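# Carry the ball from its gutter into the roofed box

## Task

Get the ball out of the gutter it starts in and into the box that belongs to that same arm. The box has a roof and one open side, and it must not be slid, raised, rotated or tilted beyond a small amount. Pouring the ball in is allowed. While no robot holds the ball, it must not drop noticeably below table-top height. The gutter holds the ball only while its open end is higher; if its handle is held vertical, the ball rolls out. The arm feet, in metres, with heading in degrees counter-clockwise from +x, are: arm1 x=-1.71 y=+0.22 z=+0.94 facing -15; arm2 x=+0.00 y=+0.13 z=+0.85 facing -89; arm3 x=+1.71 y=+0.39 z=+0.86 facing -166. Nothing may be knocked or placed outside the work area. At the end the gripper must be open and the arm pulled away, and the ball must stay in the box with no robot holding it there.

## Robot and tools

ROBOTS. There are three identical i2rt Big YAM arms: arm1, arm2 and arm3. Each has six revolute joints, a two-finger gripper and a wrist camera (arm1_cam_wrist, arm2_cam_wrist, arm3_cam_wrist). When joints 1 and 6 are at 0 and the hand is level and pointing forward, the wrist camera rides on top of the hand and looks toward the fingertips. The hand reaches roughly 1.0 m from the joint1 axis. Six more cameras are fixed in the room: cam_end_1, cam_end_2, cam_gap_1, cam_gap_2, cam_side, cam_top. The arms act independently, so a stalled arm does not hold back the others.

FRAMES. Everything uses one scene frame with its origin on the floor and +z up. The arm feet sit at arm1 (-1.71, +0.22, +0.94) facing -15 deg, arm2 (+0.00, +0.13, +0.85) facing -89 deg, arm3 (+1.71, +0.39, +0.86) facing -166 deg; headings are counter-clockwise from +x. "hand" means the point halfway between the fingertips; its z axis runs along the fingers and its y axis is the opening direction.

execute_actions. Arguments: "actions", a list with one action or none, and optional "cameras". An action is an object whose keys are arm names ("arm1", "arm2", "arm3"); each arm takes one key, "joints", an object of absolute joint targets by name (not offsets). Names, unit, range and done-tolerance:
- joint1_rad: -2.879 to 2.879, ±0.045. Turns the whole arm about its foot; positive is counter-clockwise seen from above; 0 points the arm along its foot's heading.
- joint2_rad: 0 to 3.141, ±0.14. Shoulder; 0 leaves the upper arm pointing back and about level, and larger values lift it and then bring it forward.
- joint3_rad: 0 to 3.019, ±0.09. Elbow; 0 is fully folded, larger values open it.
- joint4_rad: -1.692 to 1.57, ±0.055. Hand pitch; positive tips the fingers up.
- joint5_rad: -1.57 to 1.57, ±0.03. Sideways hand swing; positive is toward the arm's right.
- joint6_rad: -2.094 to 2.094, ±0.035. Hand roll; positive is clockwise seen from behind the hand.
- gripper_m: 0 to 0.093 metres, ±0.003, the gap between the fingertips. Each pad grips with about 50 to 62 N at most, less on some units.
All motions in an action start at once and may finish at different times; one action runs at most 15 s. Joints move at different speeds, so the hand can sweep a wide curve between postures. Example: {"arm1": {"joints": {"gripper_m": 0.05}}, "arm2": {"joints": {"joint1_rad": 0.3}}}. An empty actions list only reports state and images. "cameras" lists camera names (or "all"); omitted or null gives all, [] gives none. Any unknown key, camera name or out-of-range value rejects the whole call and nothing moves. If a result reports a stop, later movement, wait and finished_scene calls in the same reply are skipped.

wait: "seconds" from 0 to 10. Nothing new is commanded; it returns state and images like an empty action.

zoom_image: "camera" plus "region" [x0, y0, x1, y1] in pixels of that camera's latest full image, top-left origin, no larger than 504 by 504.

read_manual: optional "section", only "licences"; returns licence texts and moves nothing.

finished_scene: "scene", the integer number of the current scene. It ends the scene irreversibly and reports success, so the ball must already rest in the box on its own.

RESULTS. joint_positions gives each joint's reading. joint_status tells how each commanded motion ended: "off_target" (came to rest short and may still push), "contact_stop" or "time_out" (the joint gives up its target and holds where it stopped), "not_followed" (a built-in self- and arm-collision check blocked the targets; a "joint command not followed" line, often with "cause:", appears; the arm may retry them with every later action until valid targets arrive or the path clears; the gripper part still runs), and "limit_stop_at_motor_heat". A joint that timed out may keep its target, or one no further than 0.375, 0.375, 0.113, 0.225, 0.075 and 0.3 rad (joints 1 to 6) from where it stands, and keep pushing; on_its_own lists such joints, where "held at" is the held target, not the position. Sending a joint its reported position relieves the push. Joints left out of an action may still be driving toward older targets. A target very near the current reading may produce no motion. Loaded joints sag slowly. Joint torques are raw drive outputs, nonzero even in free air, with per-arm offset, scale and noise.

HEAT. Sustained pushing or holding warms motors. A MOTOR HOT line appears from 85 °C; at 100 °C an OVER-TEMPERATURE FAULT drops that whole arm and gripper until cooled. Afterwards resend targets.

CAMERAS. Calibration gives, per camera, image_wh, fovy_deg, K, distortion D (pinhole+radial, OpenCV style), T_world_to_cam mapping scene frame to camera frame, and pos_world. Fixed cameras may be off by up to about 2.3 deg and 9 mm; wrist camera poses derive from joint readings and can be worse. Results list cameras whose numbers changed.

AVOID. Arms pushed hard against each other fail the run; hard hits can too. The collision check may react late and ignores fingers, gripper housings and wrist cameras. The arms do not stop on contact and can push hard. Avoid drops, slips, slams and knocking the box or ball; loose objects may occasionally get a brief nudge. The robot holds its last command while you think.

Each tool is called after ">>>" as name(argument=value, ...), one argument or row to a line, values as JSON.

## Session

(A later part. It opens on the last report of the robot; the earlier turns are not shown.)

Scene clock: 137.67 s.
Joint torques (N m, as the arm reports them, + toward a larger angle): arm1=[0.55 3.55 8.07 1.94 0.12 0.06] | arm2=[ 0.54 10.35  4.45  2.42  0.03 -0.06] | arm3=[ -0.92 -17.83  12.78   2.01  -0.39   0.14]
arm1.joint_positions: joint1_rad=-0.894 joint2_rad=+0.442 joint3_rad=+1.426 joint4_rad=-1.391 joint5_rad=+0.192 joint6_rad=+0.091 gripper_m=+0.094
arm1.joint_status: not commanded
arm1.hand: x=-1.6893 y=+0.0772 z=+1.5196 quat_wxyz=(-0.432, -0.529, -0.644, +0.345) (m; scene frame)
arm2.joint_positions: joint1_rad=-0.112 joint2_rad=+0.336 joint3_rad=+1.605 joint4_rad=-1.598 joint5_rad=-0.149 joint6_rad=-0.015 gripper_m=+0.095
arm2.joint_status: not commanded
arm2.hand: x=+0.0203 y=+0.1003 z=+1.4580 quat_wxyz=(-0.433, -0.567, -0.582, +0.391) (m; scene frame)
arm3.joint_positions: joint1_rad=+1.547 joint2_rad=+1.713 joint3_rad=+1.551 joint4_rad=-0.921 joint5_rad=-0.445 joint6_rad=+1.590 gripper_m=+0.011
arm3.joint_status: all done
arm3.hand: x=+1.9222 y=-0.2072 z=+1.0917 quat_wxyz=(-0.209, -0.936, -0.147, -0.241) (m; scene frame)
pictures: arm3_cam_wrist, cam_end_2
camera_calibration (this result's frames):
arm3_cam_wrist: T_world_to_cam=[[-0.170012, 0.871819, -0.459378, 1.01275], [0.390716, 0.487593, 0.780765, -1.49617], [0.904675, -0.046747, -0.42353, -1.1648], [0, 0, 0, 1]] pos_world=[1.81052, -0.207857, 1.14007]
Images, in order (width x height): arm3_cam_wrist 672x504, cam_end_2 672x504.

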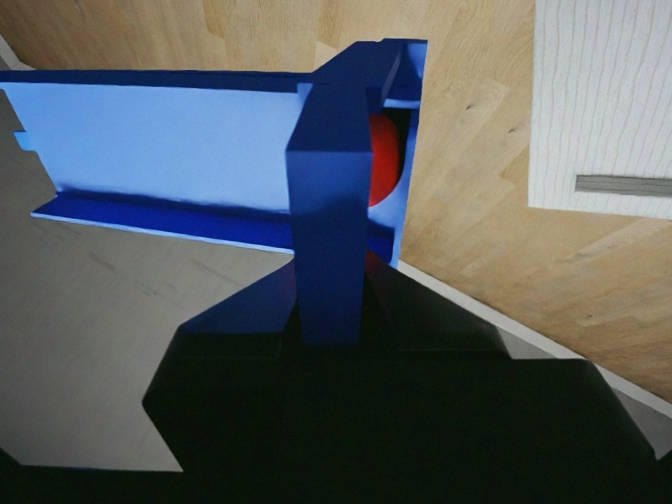

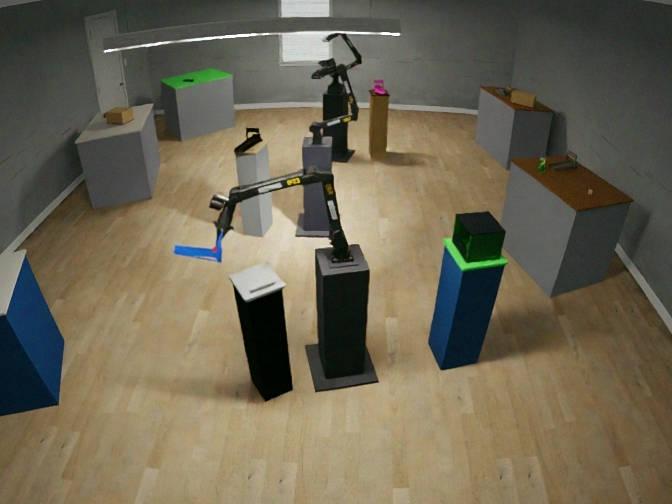

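>>> execute_actions(
  actions=[
    {"arm3": {"joints": {"joint4_rad": -0.63, "joint5_rad": 0.0}}},
  ],
  cameras=["arm3_cam_wrist", "cam_end_2"],
)

Scene clock: 142.57 s.
Joint torques (N m, as the arm reports them, + toward a larger angle): arm1=[0.57 3.62 8.06 1.94 0.13 0.05] | arm2=[ 0.25 10.42  4.4   2.56 -0.01 -0.04] | arm3=[ -0.81 -18.89  13.22   2.66   0.33   0.09]
arm1.joint_positions: joint1_rad=-0.894 joint2_rad=+0.442 joint3_rad=+1.426 joint4_rad=-1.391 joint5_rad=+0.192 joint6_rad=+0.091 gripper_m=+0.094
arm1.joint_status: not commanded
arm1.hand: x=-1.6893 y=+0.0772 z=+1.5196 quat_wxyz=(-0.432, -0.529, -0.644, +0.345) (m; scene frame)
arm2.joint_positions: joint1_rad=-0.112 joint2_rad=+0.336 joint3_rad=+1.605 joint4_rad=-1.598 joint5_rad=-0.149 joint6_rad=-0.015 gripper_m=+0.095
arm2.joint_status: not commanded
arm2.hand: x=+0.0203 y=+0.1003 z=+1.4580 quat_wxyz=(-0.433, -0.567, -0.582, +0.391) (m; scene frame)
arm3.joint_positions: joint1_rad=+1.547 joint2_rad=+1.715 joint3_rad=+1.551 joint4_rad=-0.657 joint5_rad=-0.003 joint6_rad=+1.593 gripper_m=+0.011
arm3.joint_status: all done
arm3.hand: x=+1.8637 y=-0.2825 z=+1.1129 quat_wxyz=(-0.364, -0.926, -0.091, -0.047) (m; scene frame)
pictures: arm3_cam_wrist, cam_end_2
camera_calibration (this result's frames):
arm3_cam_wrist: T_world_to_cam=[[-0.129795, 0.720238, -0.681477, 1.20768], [0.712015, 0.546023, 0.441468, -1.6579], [0.690064, -0.427921, -0.583691, -0.635888], [0, 0, 0, 1]] pos_world=[1.776, -0.236676, 1.18375]
Images, in order (width x height): arm3_cam_wrist 672x504, cam_end_2 672x504.

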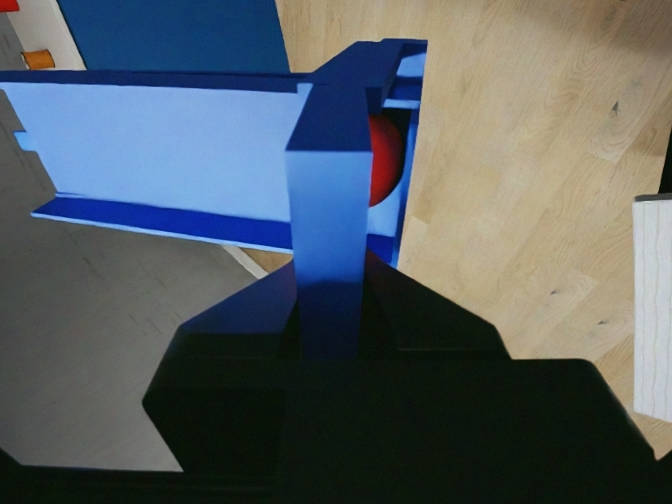

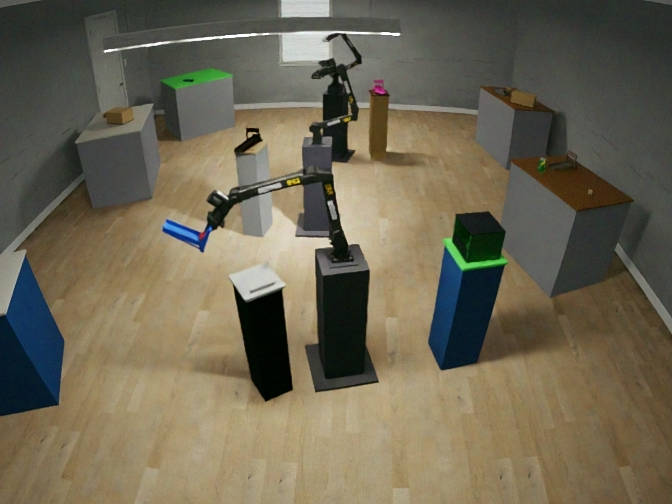

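>>> execute_actions(
  actions=[
    {"arm3": {"joints": {"joint1_rad": 0.8, "joint2_rad": 1.45, "joint3_rad": 1.2, "joint4_rad": -0.55}}},
  ],
  cameras=["arm3_cam_wrist", "cam_end_2"],
)

>>> execute_actions(
  actions=[
    {"arm3": {"joints": {"joint1_rad": 0.0, "joint2_rad": 1.18, "joint3_rad": 0.88, "joint4_rad": -0.5}}},
  ],
  cameras=["arm3_cam_wrist", "cam_end_2"],
)

>>> execute_actions(
  actions=[
    {"arm3": {"joints": {"joint1_rad": -0.8, "joint2_rad": 0.9, "joint3_rad": 0.55, "joint4_rad": -0.5}}},
  ],
  cameras=["arm3_cam_wrist", "cam_end_2"],
)

Scene clock: 162.17 s.
Joint torques (N m, as the arm reports them, + toward a larger angle): arm1=[0.59 3.57 8.05 1.94 0.13 0.06] | arm2=[ 0.84 10.58  4.43  2.44  0.02 -0.05] | arm3=[  0.48 -15.19  10.69   2.49   0.05   0.06]
arm1.joint_positions: joint1_rad=-0.894 joint2_rad=+0.442 joint3_rad=+1.426 joint4_rad=-1.391 joint5_rad=+0.192 joint6_rad=+0.091 gripper_m=+0.094
arm1.joint_status: not commanded
arm1.hand: x=-1.6893 y=+0.0772 z=+1.5196 quat_wxyz=(-0.432, -0.529, -0.644, +0.345) (m; scene frame)
arm2.joint_positions: joint1_rad=-0.112 joint2_rad=+0.336 joint3_rad=+1.605 joint4_rad=-1.598 joint5_rad=-0.149 joint6_rad=-0.015 gripper_m=+0.095
arm2.joint_status: not commanded
arm2.hand: x=+0.0203 y=+0.1003 z=+1.4580 quat_wxyz=(-0.433, -0.567, -0.582, +0.391) (m; scene frame)
arm3.joint_positions: joint1_rad=+0.792 joint2_rad=+1.464 joint3_rad=+1.187 joint4_rad=-0.570 joint5_rad=+0.002 joint6_rad=+1.594 gripper_m=+0.011
arm3.joint_status: all done
arm3.hand: x=+1.4175 y=-0.1084 z=+1.0840 quat_wxyz=(-0.342, -0.899, +0.259, +0.090) (m; scene frame)
pictures: arm3_cam_wrist, cam_end_2
camera_calibration (this result's frames):
arm3_cam_wrist: T_world_to_cam=[[0.409784, 0.62908, -0.660557, 0.207187], [0.887015, -0.105876, 0.449439, -1.7498], [0.212796, -0.770096, -0.60139, 0.388281], [0, 0, 0, 1]] pos_world=[1.38457, -0.0165851, 1.1568]
Images, in order (width x height): arm3_cam_wrist 672x504, cam_end_2 672x504.

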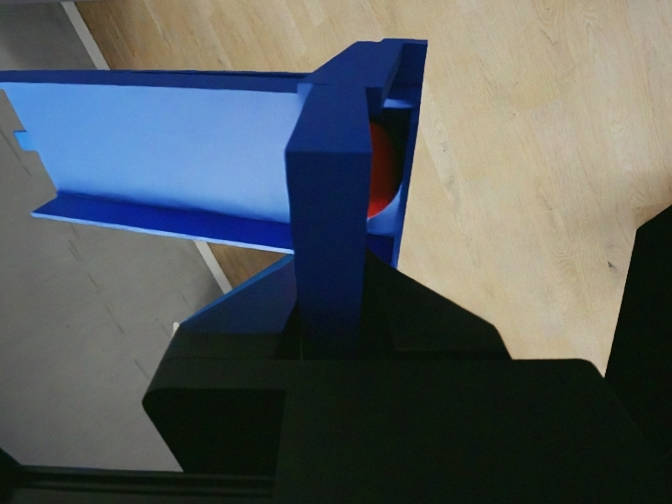

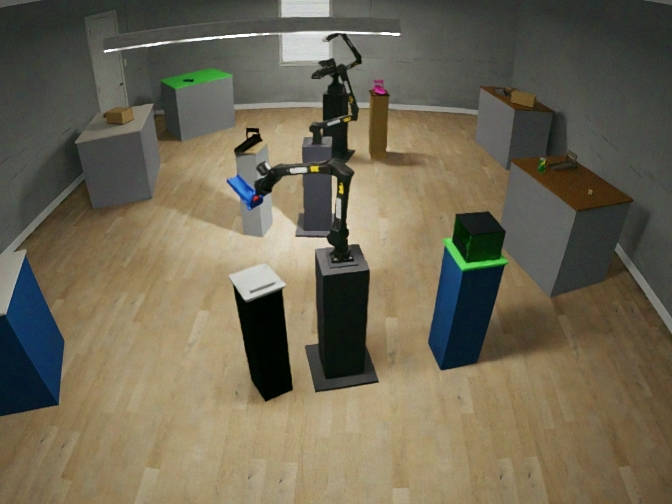

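Scene clock: 163.57 s.
Joint torques (N m, as the arm reports them, + toward a larger angle): arm1=[0.58 3.58 8.07 1.94 0.13 0.06] | arm2=[ 0.41 10.6   4.29  2.54  0.02 -0.03] | arm3=[-0.15 -9.38 10.07  2.52  0.12  0.09]
arm1.joint_positions: joint1_rad=-0.894 joint2_rad=+0.442 joint3_rad=+1.426 joint4_rad=-1.391 joint5_rad=+0.192 joint6_rad=+0.091 gripper_m=+0.094
arm1.joint_status: not commanded
arm1.hand: x=-1.6893 y=+0.0772 z=+1.5196 quat_wxyz=(-0.432, -0.529, -0.644, +0.345) (m; scene frame)
arm2.joint_positions: joint1_rad=-0.112 joint2_rad=+0.336 joint3_rad=+1.605 joint4_rad=-1.598 joint5_rad=-0.149 joint6_rad=-0.015 gripper_m=+0.095
arm2.joint_status: not commanded
arm2.hand: x=+0.0203 y=+0.1003 z=+1.4580 quat_wxyz=(-0.433, -0.567, -0.582, +0.391) (m; scene frame)
arm3.joint_positions: joint1_rad=-0.001 joint2_rad=+1.187 joint3_rad=+0.872 joint4_rad=-0.522 joint5_rad=+0.001 joint6_rad=+1.594 gripper_m=+0.011
arm3.joint_status: all done
arm3.hand: x=+1.2570 y=+0.2769 z=+1.0644 quat_wxyz=(-0.285, -0.728, +0.585, +0.218) (m; scene frame)
pictures: arm3_cam_wrist, cam_end_2
camera_calibration (this result's frames):
arm3_cam_wrist: T_world_to_cam=[[0.729219, 0.148911, -0.667881, -0.243102], [0.551942, -0.704929, 0.445461, -0.966521], [-0.404475, -0.69347, -0.596238, 1.45652], [0, 0, 0, 1]] pos_world=[1.29987, 0.364928, 1.13662]
Images, in order (width x height): arm3_cam_wrist 672x504, cam_end_2 672x504.

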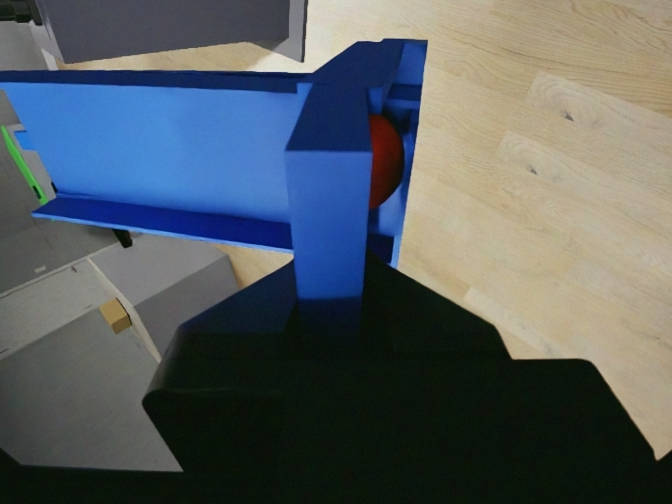

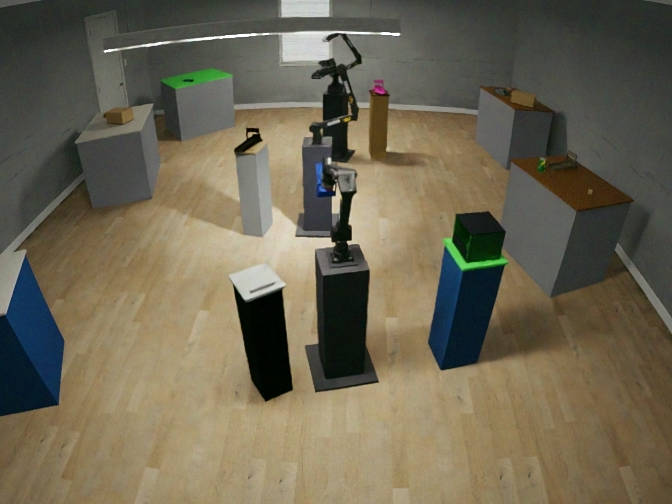

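Scene clock: 164.93 s.
Joint torques (N m, as the arm reports them, + toward a larger angle): arm1=[0.59 3.53 8.06 1.93 0.13 0.05] | arm2=[ 0.75  9.93  4.37  2.45  0.01 -0.05] | arm3=[-0.66 -4.5  10.27  2.3   0.09  0.09]
arm1.joint_positions: joint1_rad=-0.894 joint2_rad=+0.442 joint3_rad=+1.426 joint4_rad=-1.391 joint5_rad=+0.192 joint6_rad=+0.091 gripper_m=+0.094
arm1.joint_status: not commanded
arm1.hand: x=-1.6893 y=+0.0772 z=+1.5196 quat_wxyz=(-0.432, -0.529, -0.644, +0.345) (m; scene frame)
arm2.joint_positions: joint1_rad=-0.112 joint2_rad=+0.336 joint3_rad=+1.605 joint4_rad=-1.598 joint5_rad=-0.149 joint6_rad=-0.015 gripper_m=+0.095
arm2.joint_status: not commanded
arm2.hand: x=+0.0203 y=+0.1003 z=+1.4580 quat_wxyz=(-0.433, -0.567, -0.582, +0.391) (m; scene frame)
arm3.joint_positions: joint1_rad=-0.796 joint2_rad=+0.906 joint3_rad=+0.539 joint4_rad=-0.517 joint5_rad=+0.002 joint6_rad=+1.594 gripper_m=+0.011
arm3.joint_status: all done
arm3.hand: x=+1.4140 y=+0.5758 z=+1.0011 quat_wxyz=(-0.166, -0.449, +0.828, +0.292) (m; scene frame)
pictures: arm3_cam_wrist, cam_end_2
camera_calibration (this result's frames):
arm3_cam_wrist: T_world_to_cam=[[0.644133, -0.432406, -0.630966, -0.026275], [-0.136814, -0.876712, 0.461149, 0.242759], [-0.752579, -0.210716, -0.623878, 1.9315], [0, 0, 0, 1]] pos_world=[1.50374, 0.608466, 1.0765]
Images, in order (width x height): arm3_cam_wrist 672x504, cam_end_2 672x504.

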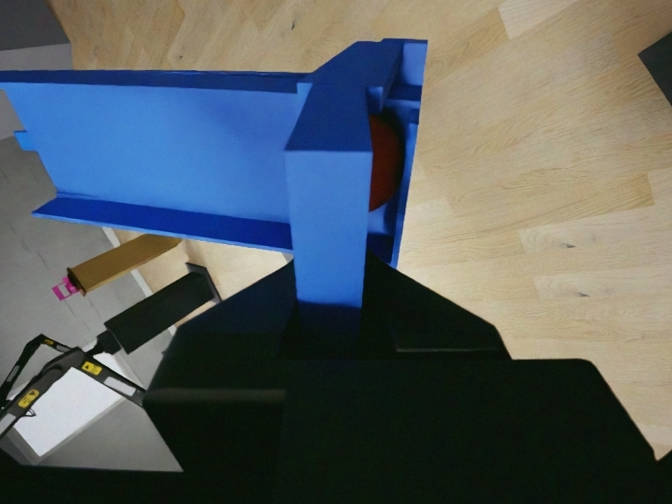

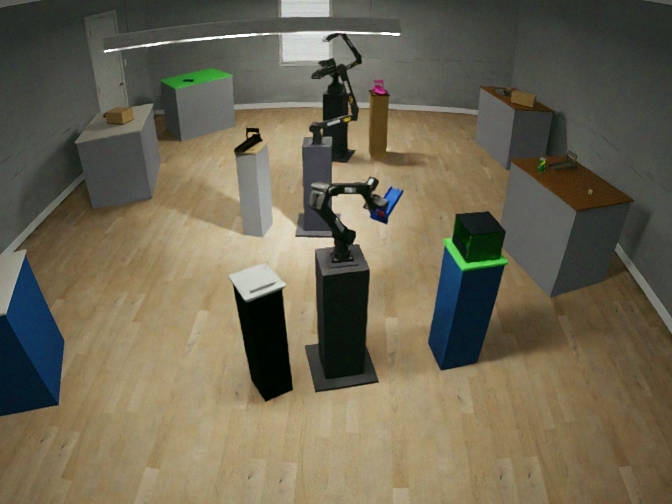

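>>> execute_actions(
  actions=[
    {"arm3": {"joints": {"joint1_rad": -1.606}}},
  ],
  cameras=["arm3_cam_wrist", "cam_end_2", "cam_top", "cam_side"],
)

Scene clock: 171.37 s.
Joint torques (N m, as the arm reports them, + toward a larger angle): arm1=[0.59 3.56 8.05 1.94 0.13 0.05] | arm2=[ 0.75 10.4   4.36  2.52  0.02 -0.06] | arm3=[-0.95 -4.23 10.3   2.27  0.1   0.08]
arm1.joint_positions: joint1_rad=-0.894 joint2_rad=+0.442 joint3_rad=+1.426 joint4_rad=-1.391 joint5_rad=+0.192 joint6_rad=+0.091 gripper_m=+0.094
arm1.joint_status: not commanded
arm1.hand: x=-1.6893 y=+0.0772 z=+1.5196 quat_wxyz=(-0.432, -0.529, -0.644, +0.345) (m; scene frame)
arm2.joint_positions: joint1_rad=-0.112 joint2_rad=+0.336 joint3_rad=+1.605 joint4_rad=-1.598 joint5_rad=-0.149 joint6_rad=-0.015 gripper_m=+0.095
arm2.joint_status: not commanded
arm2.hand: x=+0.0203 y=+0.1003 z=+1.4580 quat_wxyz=(-0.433, -0.567, -0.582, +0.391) (m; scene frame)
arm3.joint_positions: joint1_rad=-1.602 joint2_rad=+0.906 joint3_rad=+0.539 joint4_rad=-0.517 joint5_rad=+0.001 joint6_rad=+1.594 gripper_m=+0.011
arm3.joint_status: all done
arm3.hand: x=+1.6412 y=+0.7351 z=+1.0014 quat_wxyz=(-0.038, -0.088, +0.938, +0.334) (m; scene frame)
pictures: arm3_cam_wrist, cam_end_2, cam_side, cam_top
camera_calibration (this result's frames):
arm3_cam_wrist: T_world_to_cam=[[0.134794, -0.76345, -0.631644, 0.976412], [-0.727587, -0.508994, 0.459937, 1.11388], [-0.672642, 0.397579, -0.624086, 1.55811], [0, 0, 0, 1]] pos_world=[1.72688, 0.692926, 1.07683]
Images, in order (width x height): arm3_cam_wrist 672x504, cam_end_2 672x504, cam_side 672x504, cam_top 672x504.

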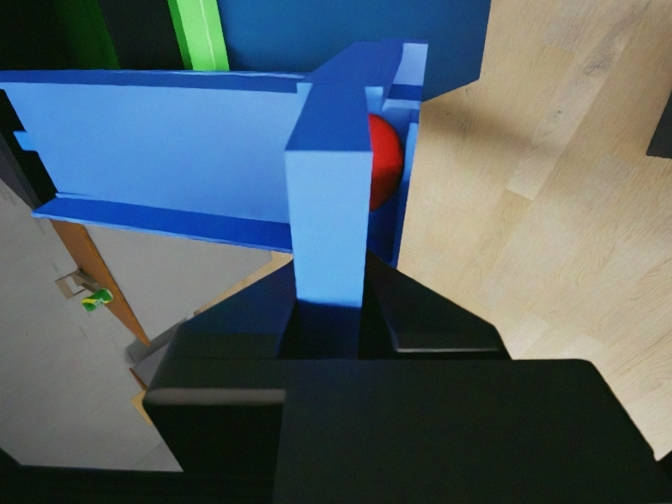

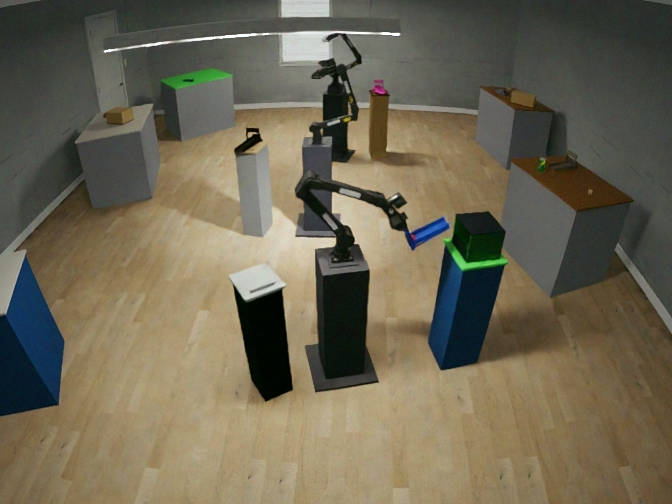

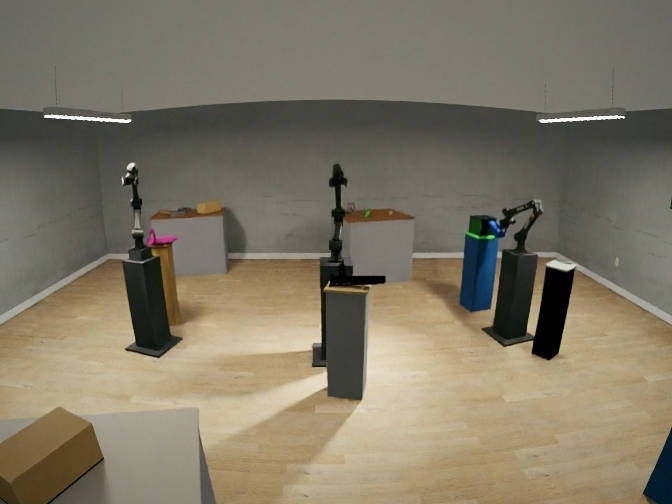

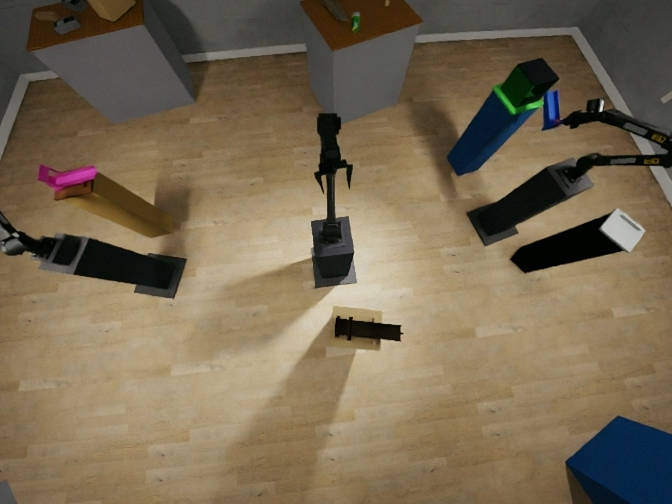

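>>> zoom_image(
  camera="cam_end_2",
  region=[370, 170, 530, 290],
)

>>> zoom_image(
  camera="cam_side",
  region=[440, 190, 560, 280],
)

>>> zoom_image(
  camera="cam_top",
  region=[470, 40, 630, 160],
)

Region (370, 170, 530, 290) of cam_end_2's 672x504 image, scaled by 3.150, with more detail than that image has; it fills the top 378 rows of this view, and the rest is white.

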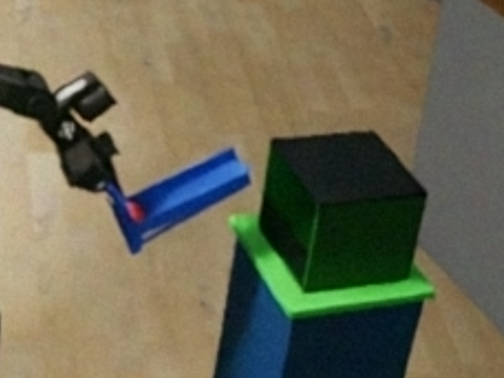

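Region (440, 190, 560, 280) of cam_side's 672x504 image, scaled by 4.200, with more detail than that image has; it fills the top 378 rows of this view, and the rest is white.

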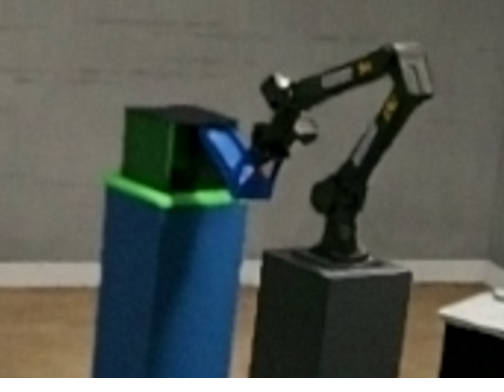

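Region (470, 40, 630, 160) of cam_top's 672x504 image, scaled by 3.150, with more detail than that image has; it fills the top 378 rows of this view, and the rest is white.

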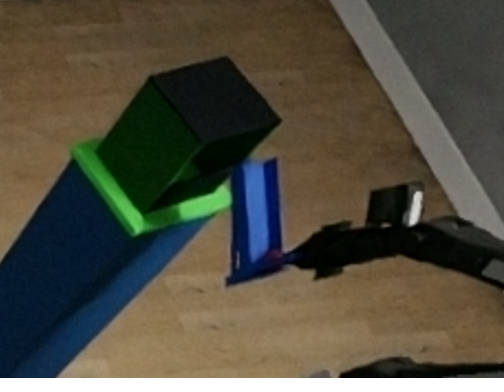

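>>> execute_actions(
  actions=[
    {"arm3": {"joints": {"joint2_rad": 1.0, "joint3_rad": 0.70, "joint4_rad": -0.73}}},
  ],
  cameras=["arm3_cam_wrist", "cam_end_2", "cam_side"],
)

>>> zoom_image(
  camera="cam_end_2",
  region=[370, 170, 530, 290],
)

>>> zoom_image(
  camera="cam_side",
  region=[440, 190, 560, 280],
)

Scene clock: 210.00 s.
Joint torques (N m, as the arm reports them, + toward a larger angle): arm1=[0.6  3.64 8.06 1.93 0.12 0.06] | arm2=[ 0.48 10.22  4.37  2.52  0.01 -0.05] | arm3=[-0.32 -6.13 14.19  1.29  0.08  0.12]
arm1.joint_positions: joint1_rad=-0.894 joint2_rad=+0.442 joint3_rad=+1.426 joint4_rad=-1.391 joint5_rad=+0.192 joint6_rad=+0.091 gripper_m=+0.094
arm1.joint_status: not commanded
arm1.hand: x=-1.6893 y=+0.0772 z=+1.5196 quat_wxyz=(-0.432, -0.529, -0.644, +0.345) (m; scene frame)
arm2.joint_positions: joint1_rad=-0.112 joint2_rad=+0.336 joint3_rad=+1.605 joint4_rad=-1.598 joint5_rad=-0.149 joint6_rad=-0.015 gripper_m=+0.095
arm2.joint_status: not commanded
arm2.hand: x=+0.0203 y=+0.1003 z=+1.4580 quat_wxyz=(-0.433, -0.567, -0.582, +0.391) (m; scene frame)
arm3.joint_positions: joint1_rad=-1.602 joint2_rad=+1.013 joint3_rad=+0.637 joint4_rad=-0.728 joint5_rad=+0.001 joint6_rad=+1.594 gripper_m=+0.011
arm3.joint_status: all done
arm3.hand: x=+1.6431 y=+0.7262 z=+0.9862 quat_wxyz=(-0.025, -0.091, +0.969, +0.229) (m; scene frame)
pictures: arm3_cam_wrist, cam_end_2, cam_side
camera_calibration (this result's frames):
arm3_cam_wrist: T_world_to_cam=[[0.159414, -0.880089, -0.447248, 0.822128], [-0.750528, -0.402353, 0.524233, 1.01458], [-0.641323, 0.252101, -0.724672, 1.70687], [0, 0, 0, 1]] pos_world=[1.72506, 0.701461, 1.07274]
Images, in order (width x height): arm3_cam_wrist 672x504, cam_end_2 672x504, cam_side 672x504.

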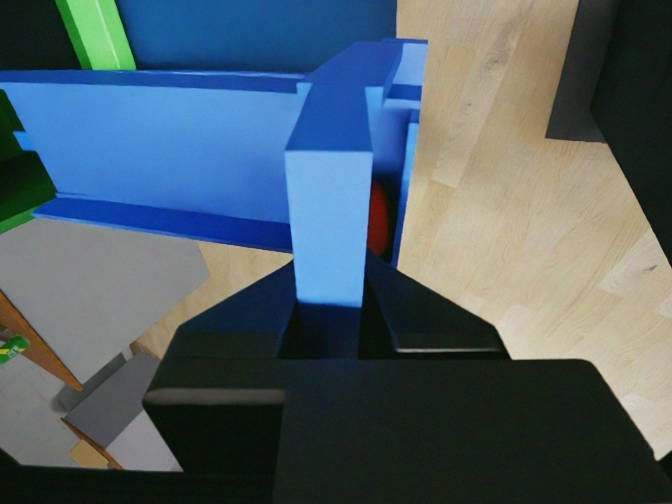

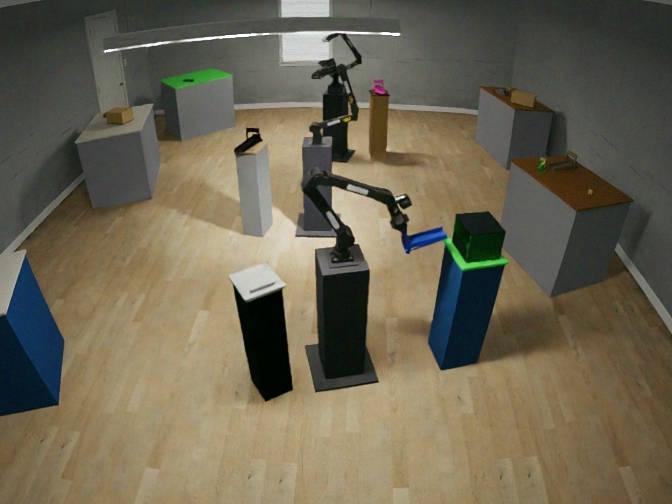

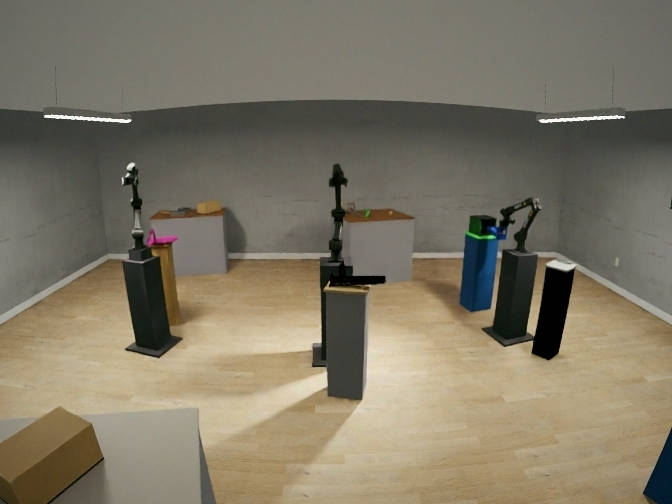

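Region (370, 170, 530, 290) of cam_end_2's 672x504 image, scaled by 3.150, with more detail than that image has; it fills the top 378 rows of this view, and the rest is white.

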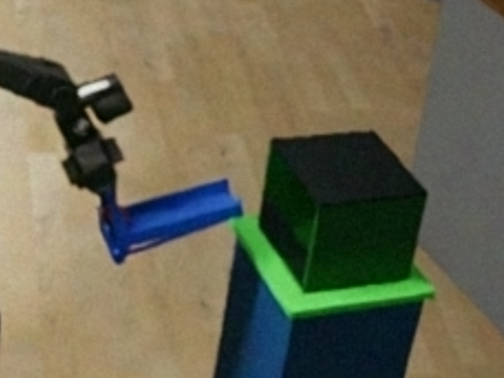

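Region (440, 190, 560, 280) of cam_side's 672x504 image, scaled by 4.200, with more detail than that image has; it fills the top 378 rows of this view, and the rest is white.

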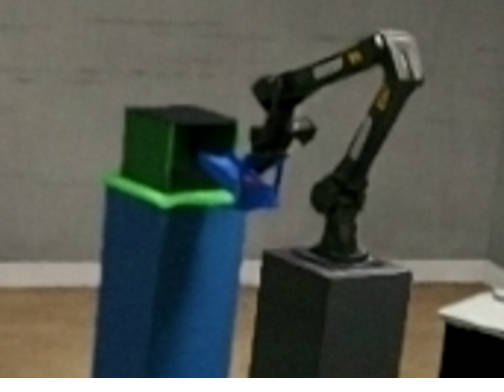

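>>> execute_actions(
  actions=[
    {"arm3": {"joints": {"joint2_rad": 1.18, "joint3_rad": 0.85, "joint4_rad": -0.67}}},
  ],
  cameras=["arm3_cam_wrist", "cam_end_2", "cam_side"],
)

>>> zoom_image(
  camera="cam_end_2",
  region=[370, 170, 530, 290],
)

>>> zoom_image(
  camera="cam_side",
  region=[440, 190, 560, 280],
)

Scene clock: 228.73 s.
Joint torques (N m, as the arm reports them, + toward a larger angle): arm1=[0.57 3.55 8.04 1.92 0.13 0.06] | arm2=[ 0.8  10.07  4.37  2.46  0.02 -0.02] | arm3=[-0.63 -8.97 13.2   1.7   0.12  0.12]
arm1.joint_positions: joint1_rad=-0.894 joint2_rad=+0.442 joint3_rad=+1.426 joint4_rad=-1.391 joint5_rad=+0.192 joint6_rad=+0.091 gripper_m=+0.094
arm1.joint_status: not commanded
arm1.hand: x=-1.6893 y=+0.0772 z=+1.5196 quat_wxyz=(-0.432, -0.529, -0.644, +0.345) (m; scene frame)
arm2.joint_positions: joint1_rad=-0.112 joint2_rad=+0.336 joint3_rad=+1.605 joint4_rad=-1.598 joint5_rad=-0.149 joint6_rad=-0.015 gripper_m=+0.095
arm2.joint_status: not commanded
arm2.hand: x=+0.0203 y=+0.1003 z=+1.4580 quat_wxyz=(-0.433, -0.567, -0.582, +0.391) (m; scene frame)
arm3.joint_positions: joint1_rad=-1.602 joint2_rad=+1.188 joint3_rad=+0.799 joint4_rad=-0.682 joint5_rad=+0.001 joint6_rad=+1.594 gripper_m=+0.011
arm3.joint_status: all done
arm3.hand: x=+1.6285 y=+0.7943 z=+1.0044 quat_wxyz=(-0.027, -0.091, +0.965, +0.245) (m; scene frame)
pictures: arm3_cam_wrist, cam_end_2, cam_side
camera_calibration (this result's frames):
arm3_cam_wrist: T_world_to_cam=[[0.156296, -0.865264, -0.47633, 0.91502], [-0.746932, -0.419088, 0.516196, 1.037], [-0.64627, 0.275107, -0.711795, 1.67034], [0, 0, 0, 1]] pos_world=[1.71105, 0.766808, 1.08949]
Images, in order (width x height): arm3_cam_wrist 672x504, cam_end_2 672x504, cam_side 672x504.

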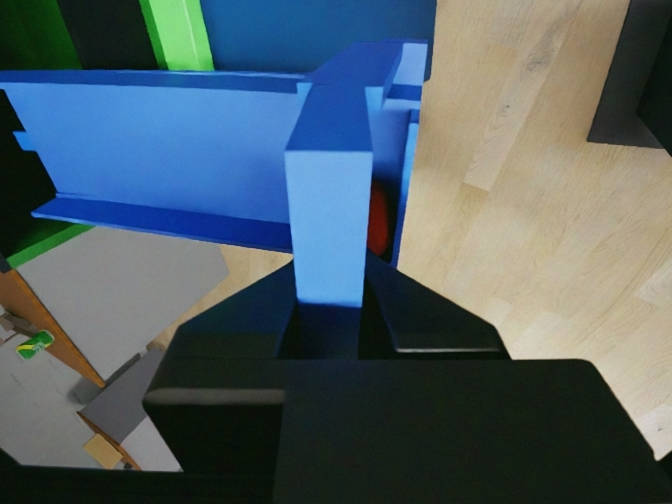

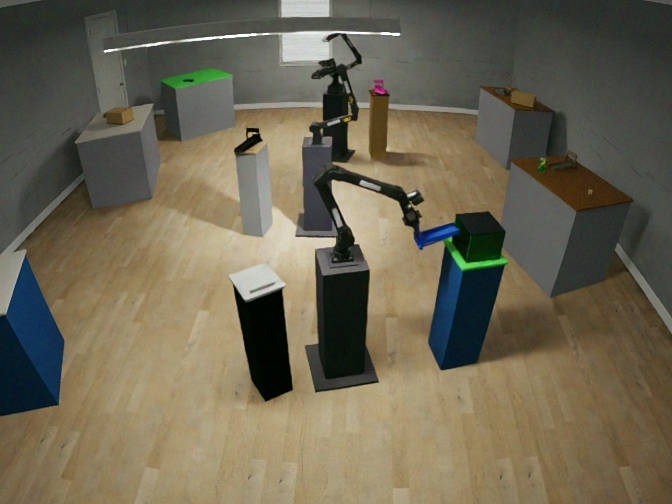

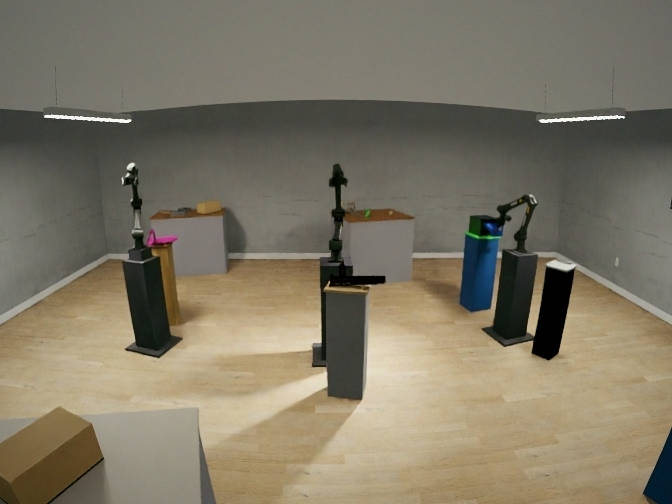

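Region (370, 170, 530, 290) of cam_end_2's 672x504 image, scaled by 3.150, with more detail than that image has; it fills the top 378 rows of this view, and the rest is white.

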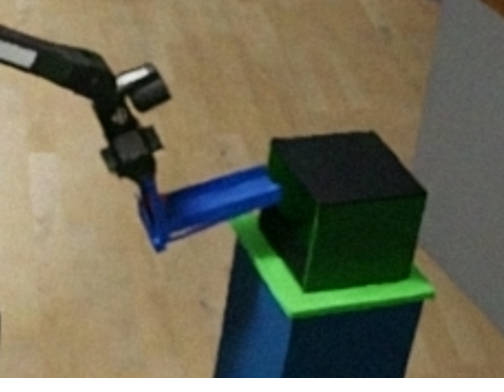

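Region (440, 190, 560, 280) of cam_side's 672x504 image, scaled by 4.200, with more detail than that image has; it fills the top 378 rows of this view, and the rest is white.

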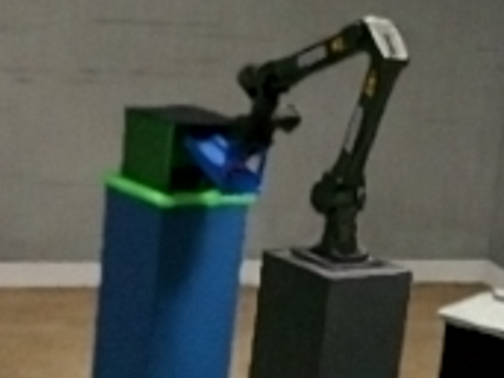

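>>> execute_actions(
  actions=[
    {"arm3": {"joints": {"joint2_rad": 1.33, "joint3_rad": 0.95, "joint4_rad": -0.64}}},
  ],
  cameras=["arm3_cam_wrist", "cam_end_2", "cam_side"],
)

>>> zoom_image(
  camera="cam_end_2",
  region=[370, 170, 530, 290],
)

>>> zoom_image(
  camera="cam_side",
  region=[440, 190, 560, 280],
)

Scene clock: 240.10 s.
Joint torques (N m, as the arm reports them, + toward a larger angle): arm1=[0.58 3.6  8.05 1.94 0.12 0.05] | arm2=[ 0.71 10.25  4.4   2.45  0.02 -0.06] | arm3=[ -0.76 -12.16  13.24   1.79   0.13   0.11]
arm1.joint_positions: joint1_rad=-0.894 joint2_rad=+0.442 joint3_rad=+1.426 joint4_rad=-1.391 joint5_rad=+0.192 joint6_rad=+0.091 gripper_m=+0.094
arm1.joint_status: not commanded
arm1.hand: x=-1.6893 y=+0.0772 z=+1.5196 quat_wxyz=(-0.432, -0.529, -0.644, +0.345) (m; scene frame)
arm2.joint_positions: joint1_rad=-0.112 joint2_rad=+0.336 joint3_rad=+1.605 joint4_rad=-1.598 joint5_rad=-0.149 joint6_rad=-0.015 gripper_m=+0.095
arm2.joint_status: not commanded
arm2.hand: x=+0.0203 y=+0.1003 z=+1.4580 quat_wxyz=(-0.433, -0.567, -0.582, +0.391) (m; scene frame)
arm3.joint_positions: joint1_rad=-1.602 joint2_rad=+1.344 joint3_rad=+0.895 joint4_rad=-0.654 joint5_rad=+0.001 joint6_rad=+1.594 gripper_m=+0.011
arm3.joint_status: all done
arm3.hand: x=+1.6195 y=+0.8367 z=+0.9876 quat_wxyz=(-0.025, -0.091, +0.969, +0.230) (m; scene frame)
pictures: arm3_cam_wrist, cam_end_2, cam_side
camera_calibration (this result's frames):
arm3_cam_wrist: T_world_to_cam=[[0.159274, -0.87942, -0.448611, 0.924795], [-0.750359, -0.403137, 0.523871, 1.04133], [-0.641555, 0.253181, -0.72409, 1.6637], [0, 0, 0, 1]] pos_world=[1.70143, 0.811867, 1.07402]
Images, in order (width x height): arm3_cam_wrist 672x504, cam_end_2 672x504, cam_side 672x504.

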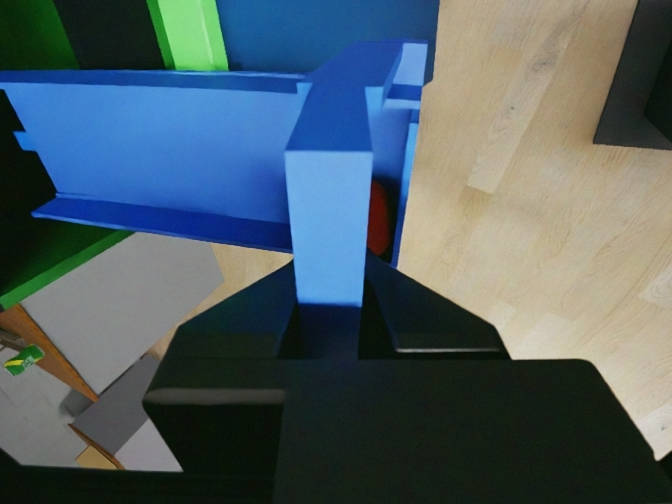

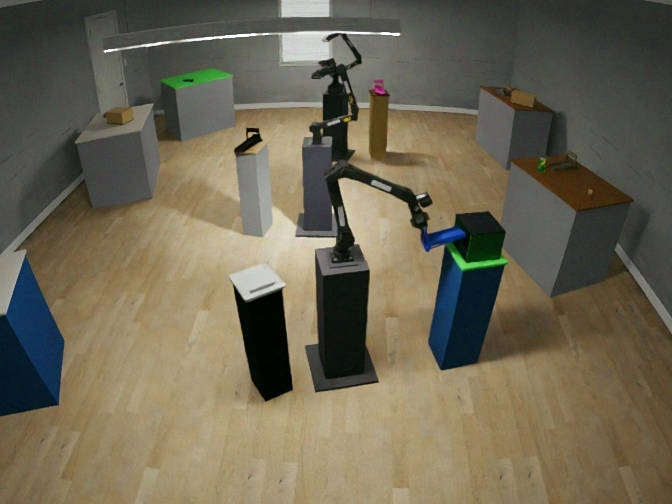

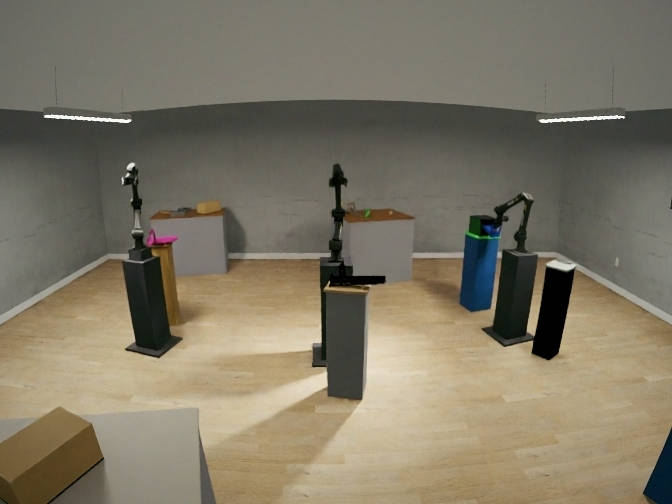

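Region (370, 170, 530, 290) of cam_end_2's 672x504 image, scaled by 3.150, with more detail than that image has; it fills the top 378 rows of this view, and the rest is white.

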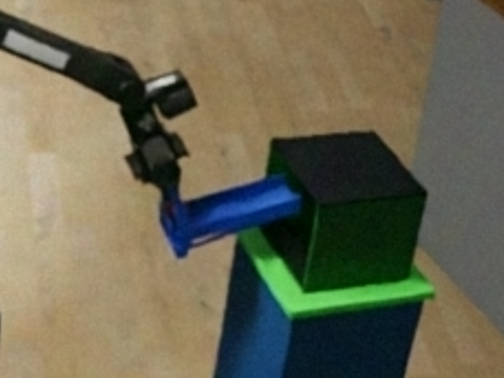

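Region (440, 190, 560, 280) of cam_side's 672x504 image, scaled by 4.200, with more detail than that image has; it fills the top 378 rows of this view, and the rest is white.

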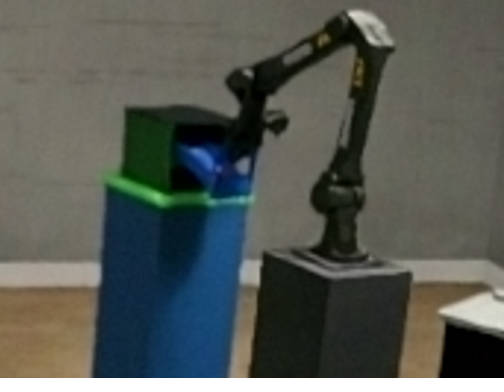

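>>> execute_actions(
  actions=[
    {"arm3": {"joints": {"joint2_rad": 1.42, "joint3_rad": 1.075, "joint4_rad": -0.67}}},
  ],
  cameras=["arm3_cam_wrist", "cam_end_2", "cam_side"],
)

>>> zoom_image(
  camera="cam_end_2",
  region=[370, 170, 530, 290],
)

>>> zoom_image(
  camera="cam_side",
  region=[440, 190, 560, 280],
)

Scene clock: 255.83 s.
Joint torques (N m, as the arm reports them, + toward a larger angle): arm1=[0.58 3.61 8.07 1.93 0.12 0.05] | arm2=[ 0.63 10.03  4.32  2.51  0.02 -0.05] | arm3=[ -0.91 -13.82  13.79   1.39   0.1    0.09]
arm1.joint_positions: joint1_rad=-0.894 joint2_rad=+0.442 joint3_rad=+1.426 joint4_rad=-1.391 joint5_rad=+0.192 joint6_rad=+0.091 gripper_m=+0.094
arm1.joint_status: not commanded
arm1.hand: x=-1.6893 y=+0.0772 z=+1.5196 quat_wxyz=(-0.432, -0.529, -0.644, +0.345) (m; scene frame)
arm2.joint_positions: joint1_rad=-0.112 joint2_rad=+0.336 joint3_rad=+1.605 joint4_rad=-1.598 joint5_rad=-0.149 joint6_rad=-0.015 gripper_m=+0.095
arm2.joint_status: not commanded
arm2.hand: x=+0.0203 y=+0.1003 z=+1.4580 quat_wxyz=(-0.433, -0.567, -0.582, +0.391) (m; scene frame)
arm3.joint_positions: joint1_rad=-1.602 joint2_rad=+1.433 joint3_rad=+1.015 joint4_rad=-0.673 joint5_rad=+0.001 joint6_rad=+1.594 gripper_m=+0.011
arm3.joint_status: all done
arm3.hand: x=+1.6107 y=+0.8776 z=+0.9998 quat_wxyz=(-0.026, -0.091, +0.967, +0.235) (m; scene frame)
pictures: arm3_cam_wrist, cam_end_2, cam_side
camera_calibration (this result's frames):
arm3_cam_wrist: T_world_to_cam=[[0.158169, -0.874168, -0.459143, 0.975341], [-0.749058, -0.409195, 0.52103, 1.05087], [-0.643347, 0.261514, -0.719525, 1.6476], [0, 0, 0, 1]] pos_world=[1.69287, 0.851755, 1.08577]
Images, in order (width x height): arm3_cam_wrist 672x504, cam_end_2 672x504, cam_side 672x504.

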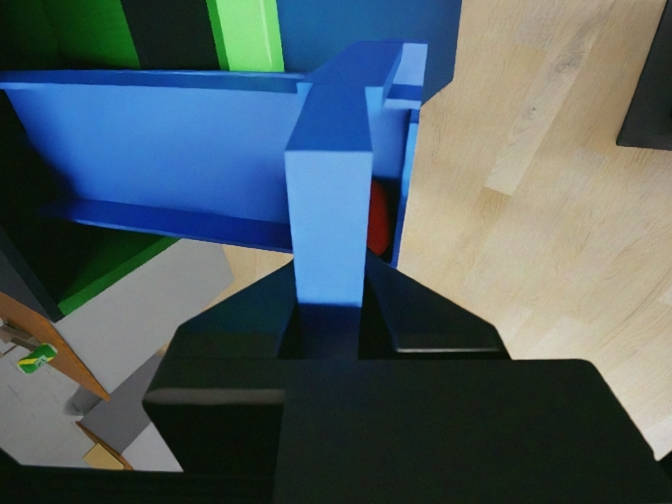

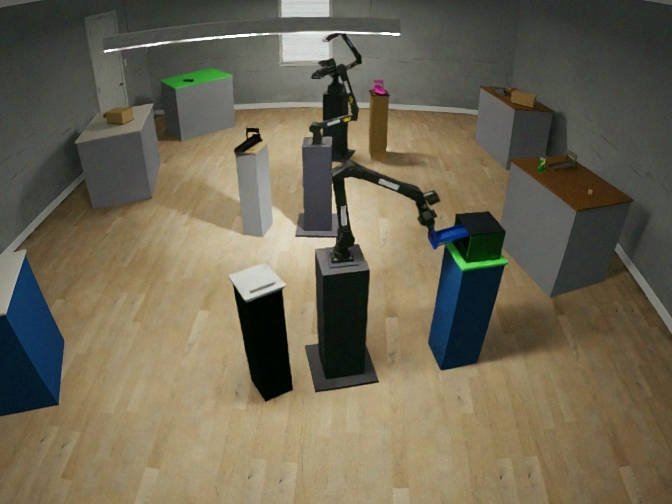

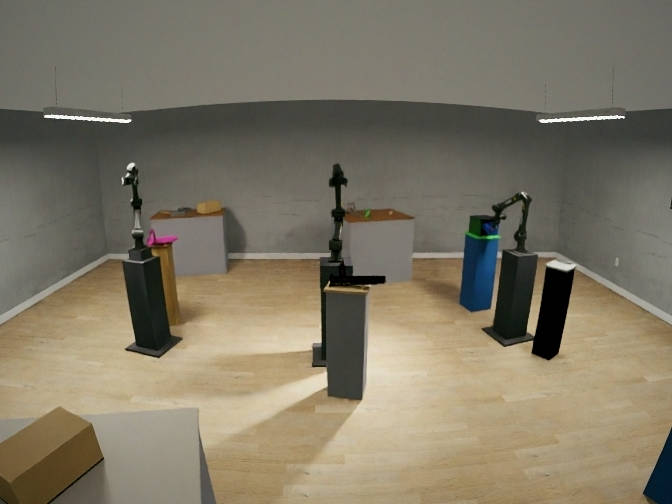

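Region (370, 170, 530, 290) of cam_end_2's 672x504 image, scaled by 3.150, with more detail than that image has; it fills the top 378 rows of this view, and the rest is white.

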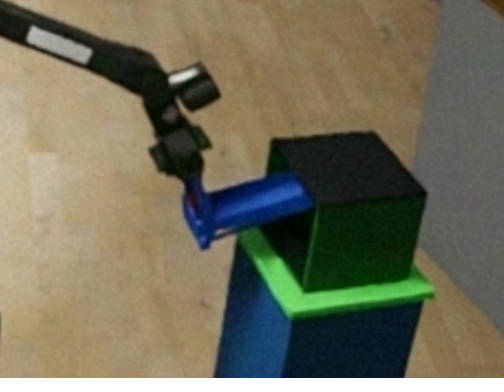

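Region (440, 190, 560, 280) of cam_side's 672x504 image, scaled by 4.200, with more detail than that image has; it fills the top 378 rows of this view, and the rest is white.

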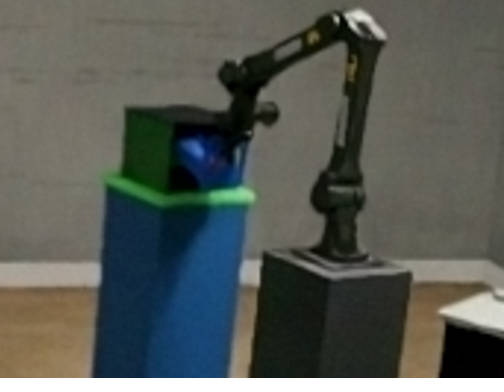

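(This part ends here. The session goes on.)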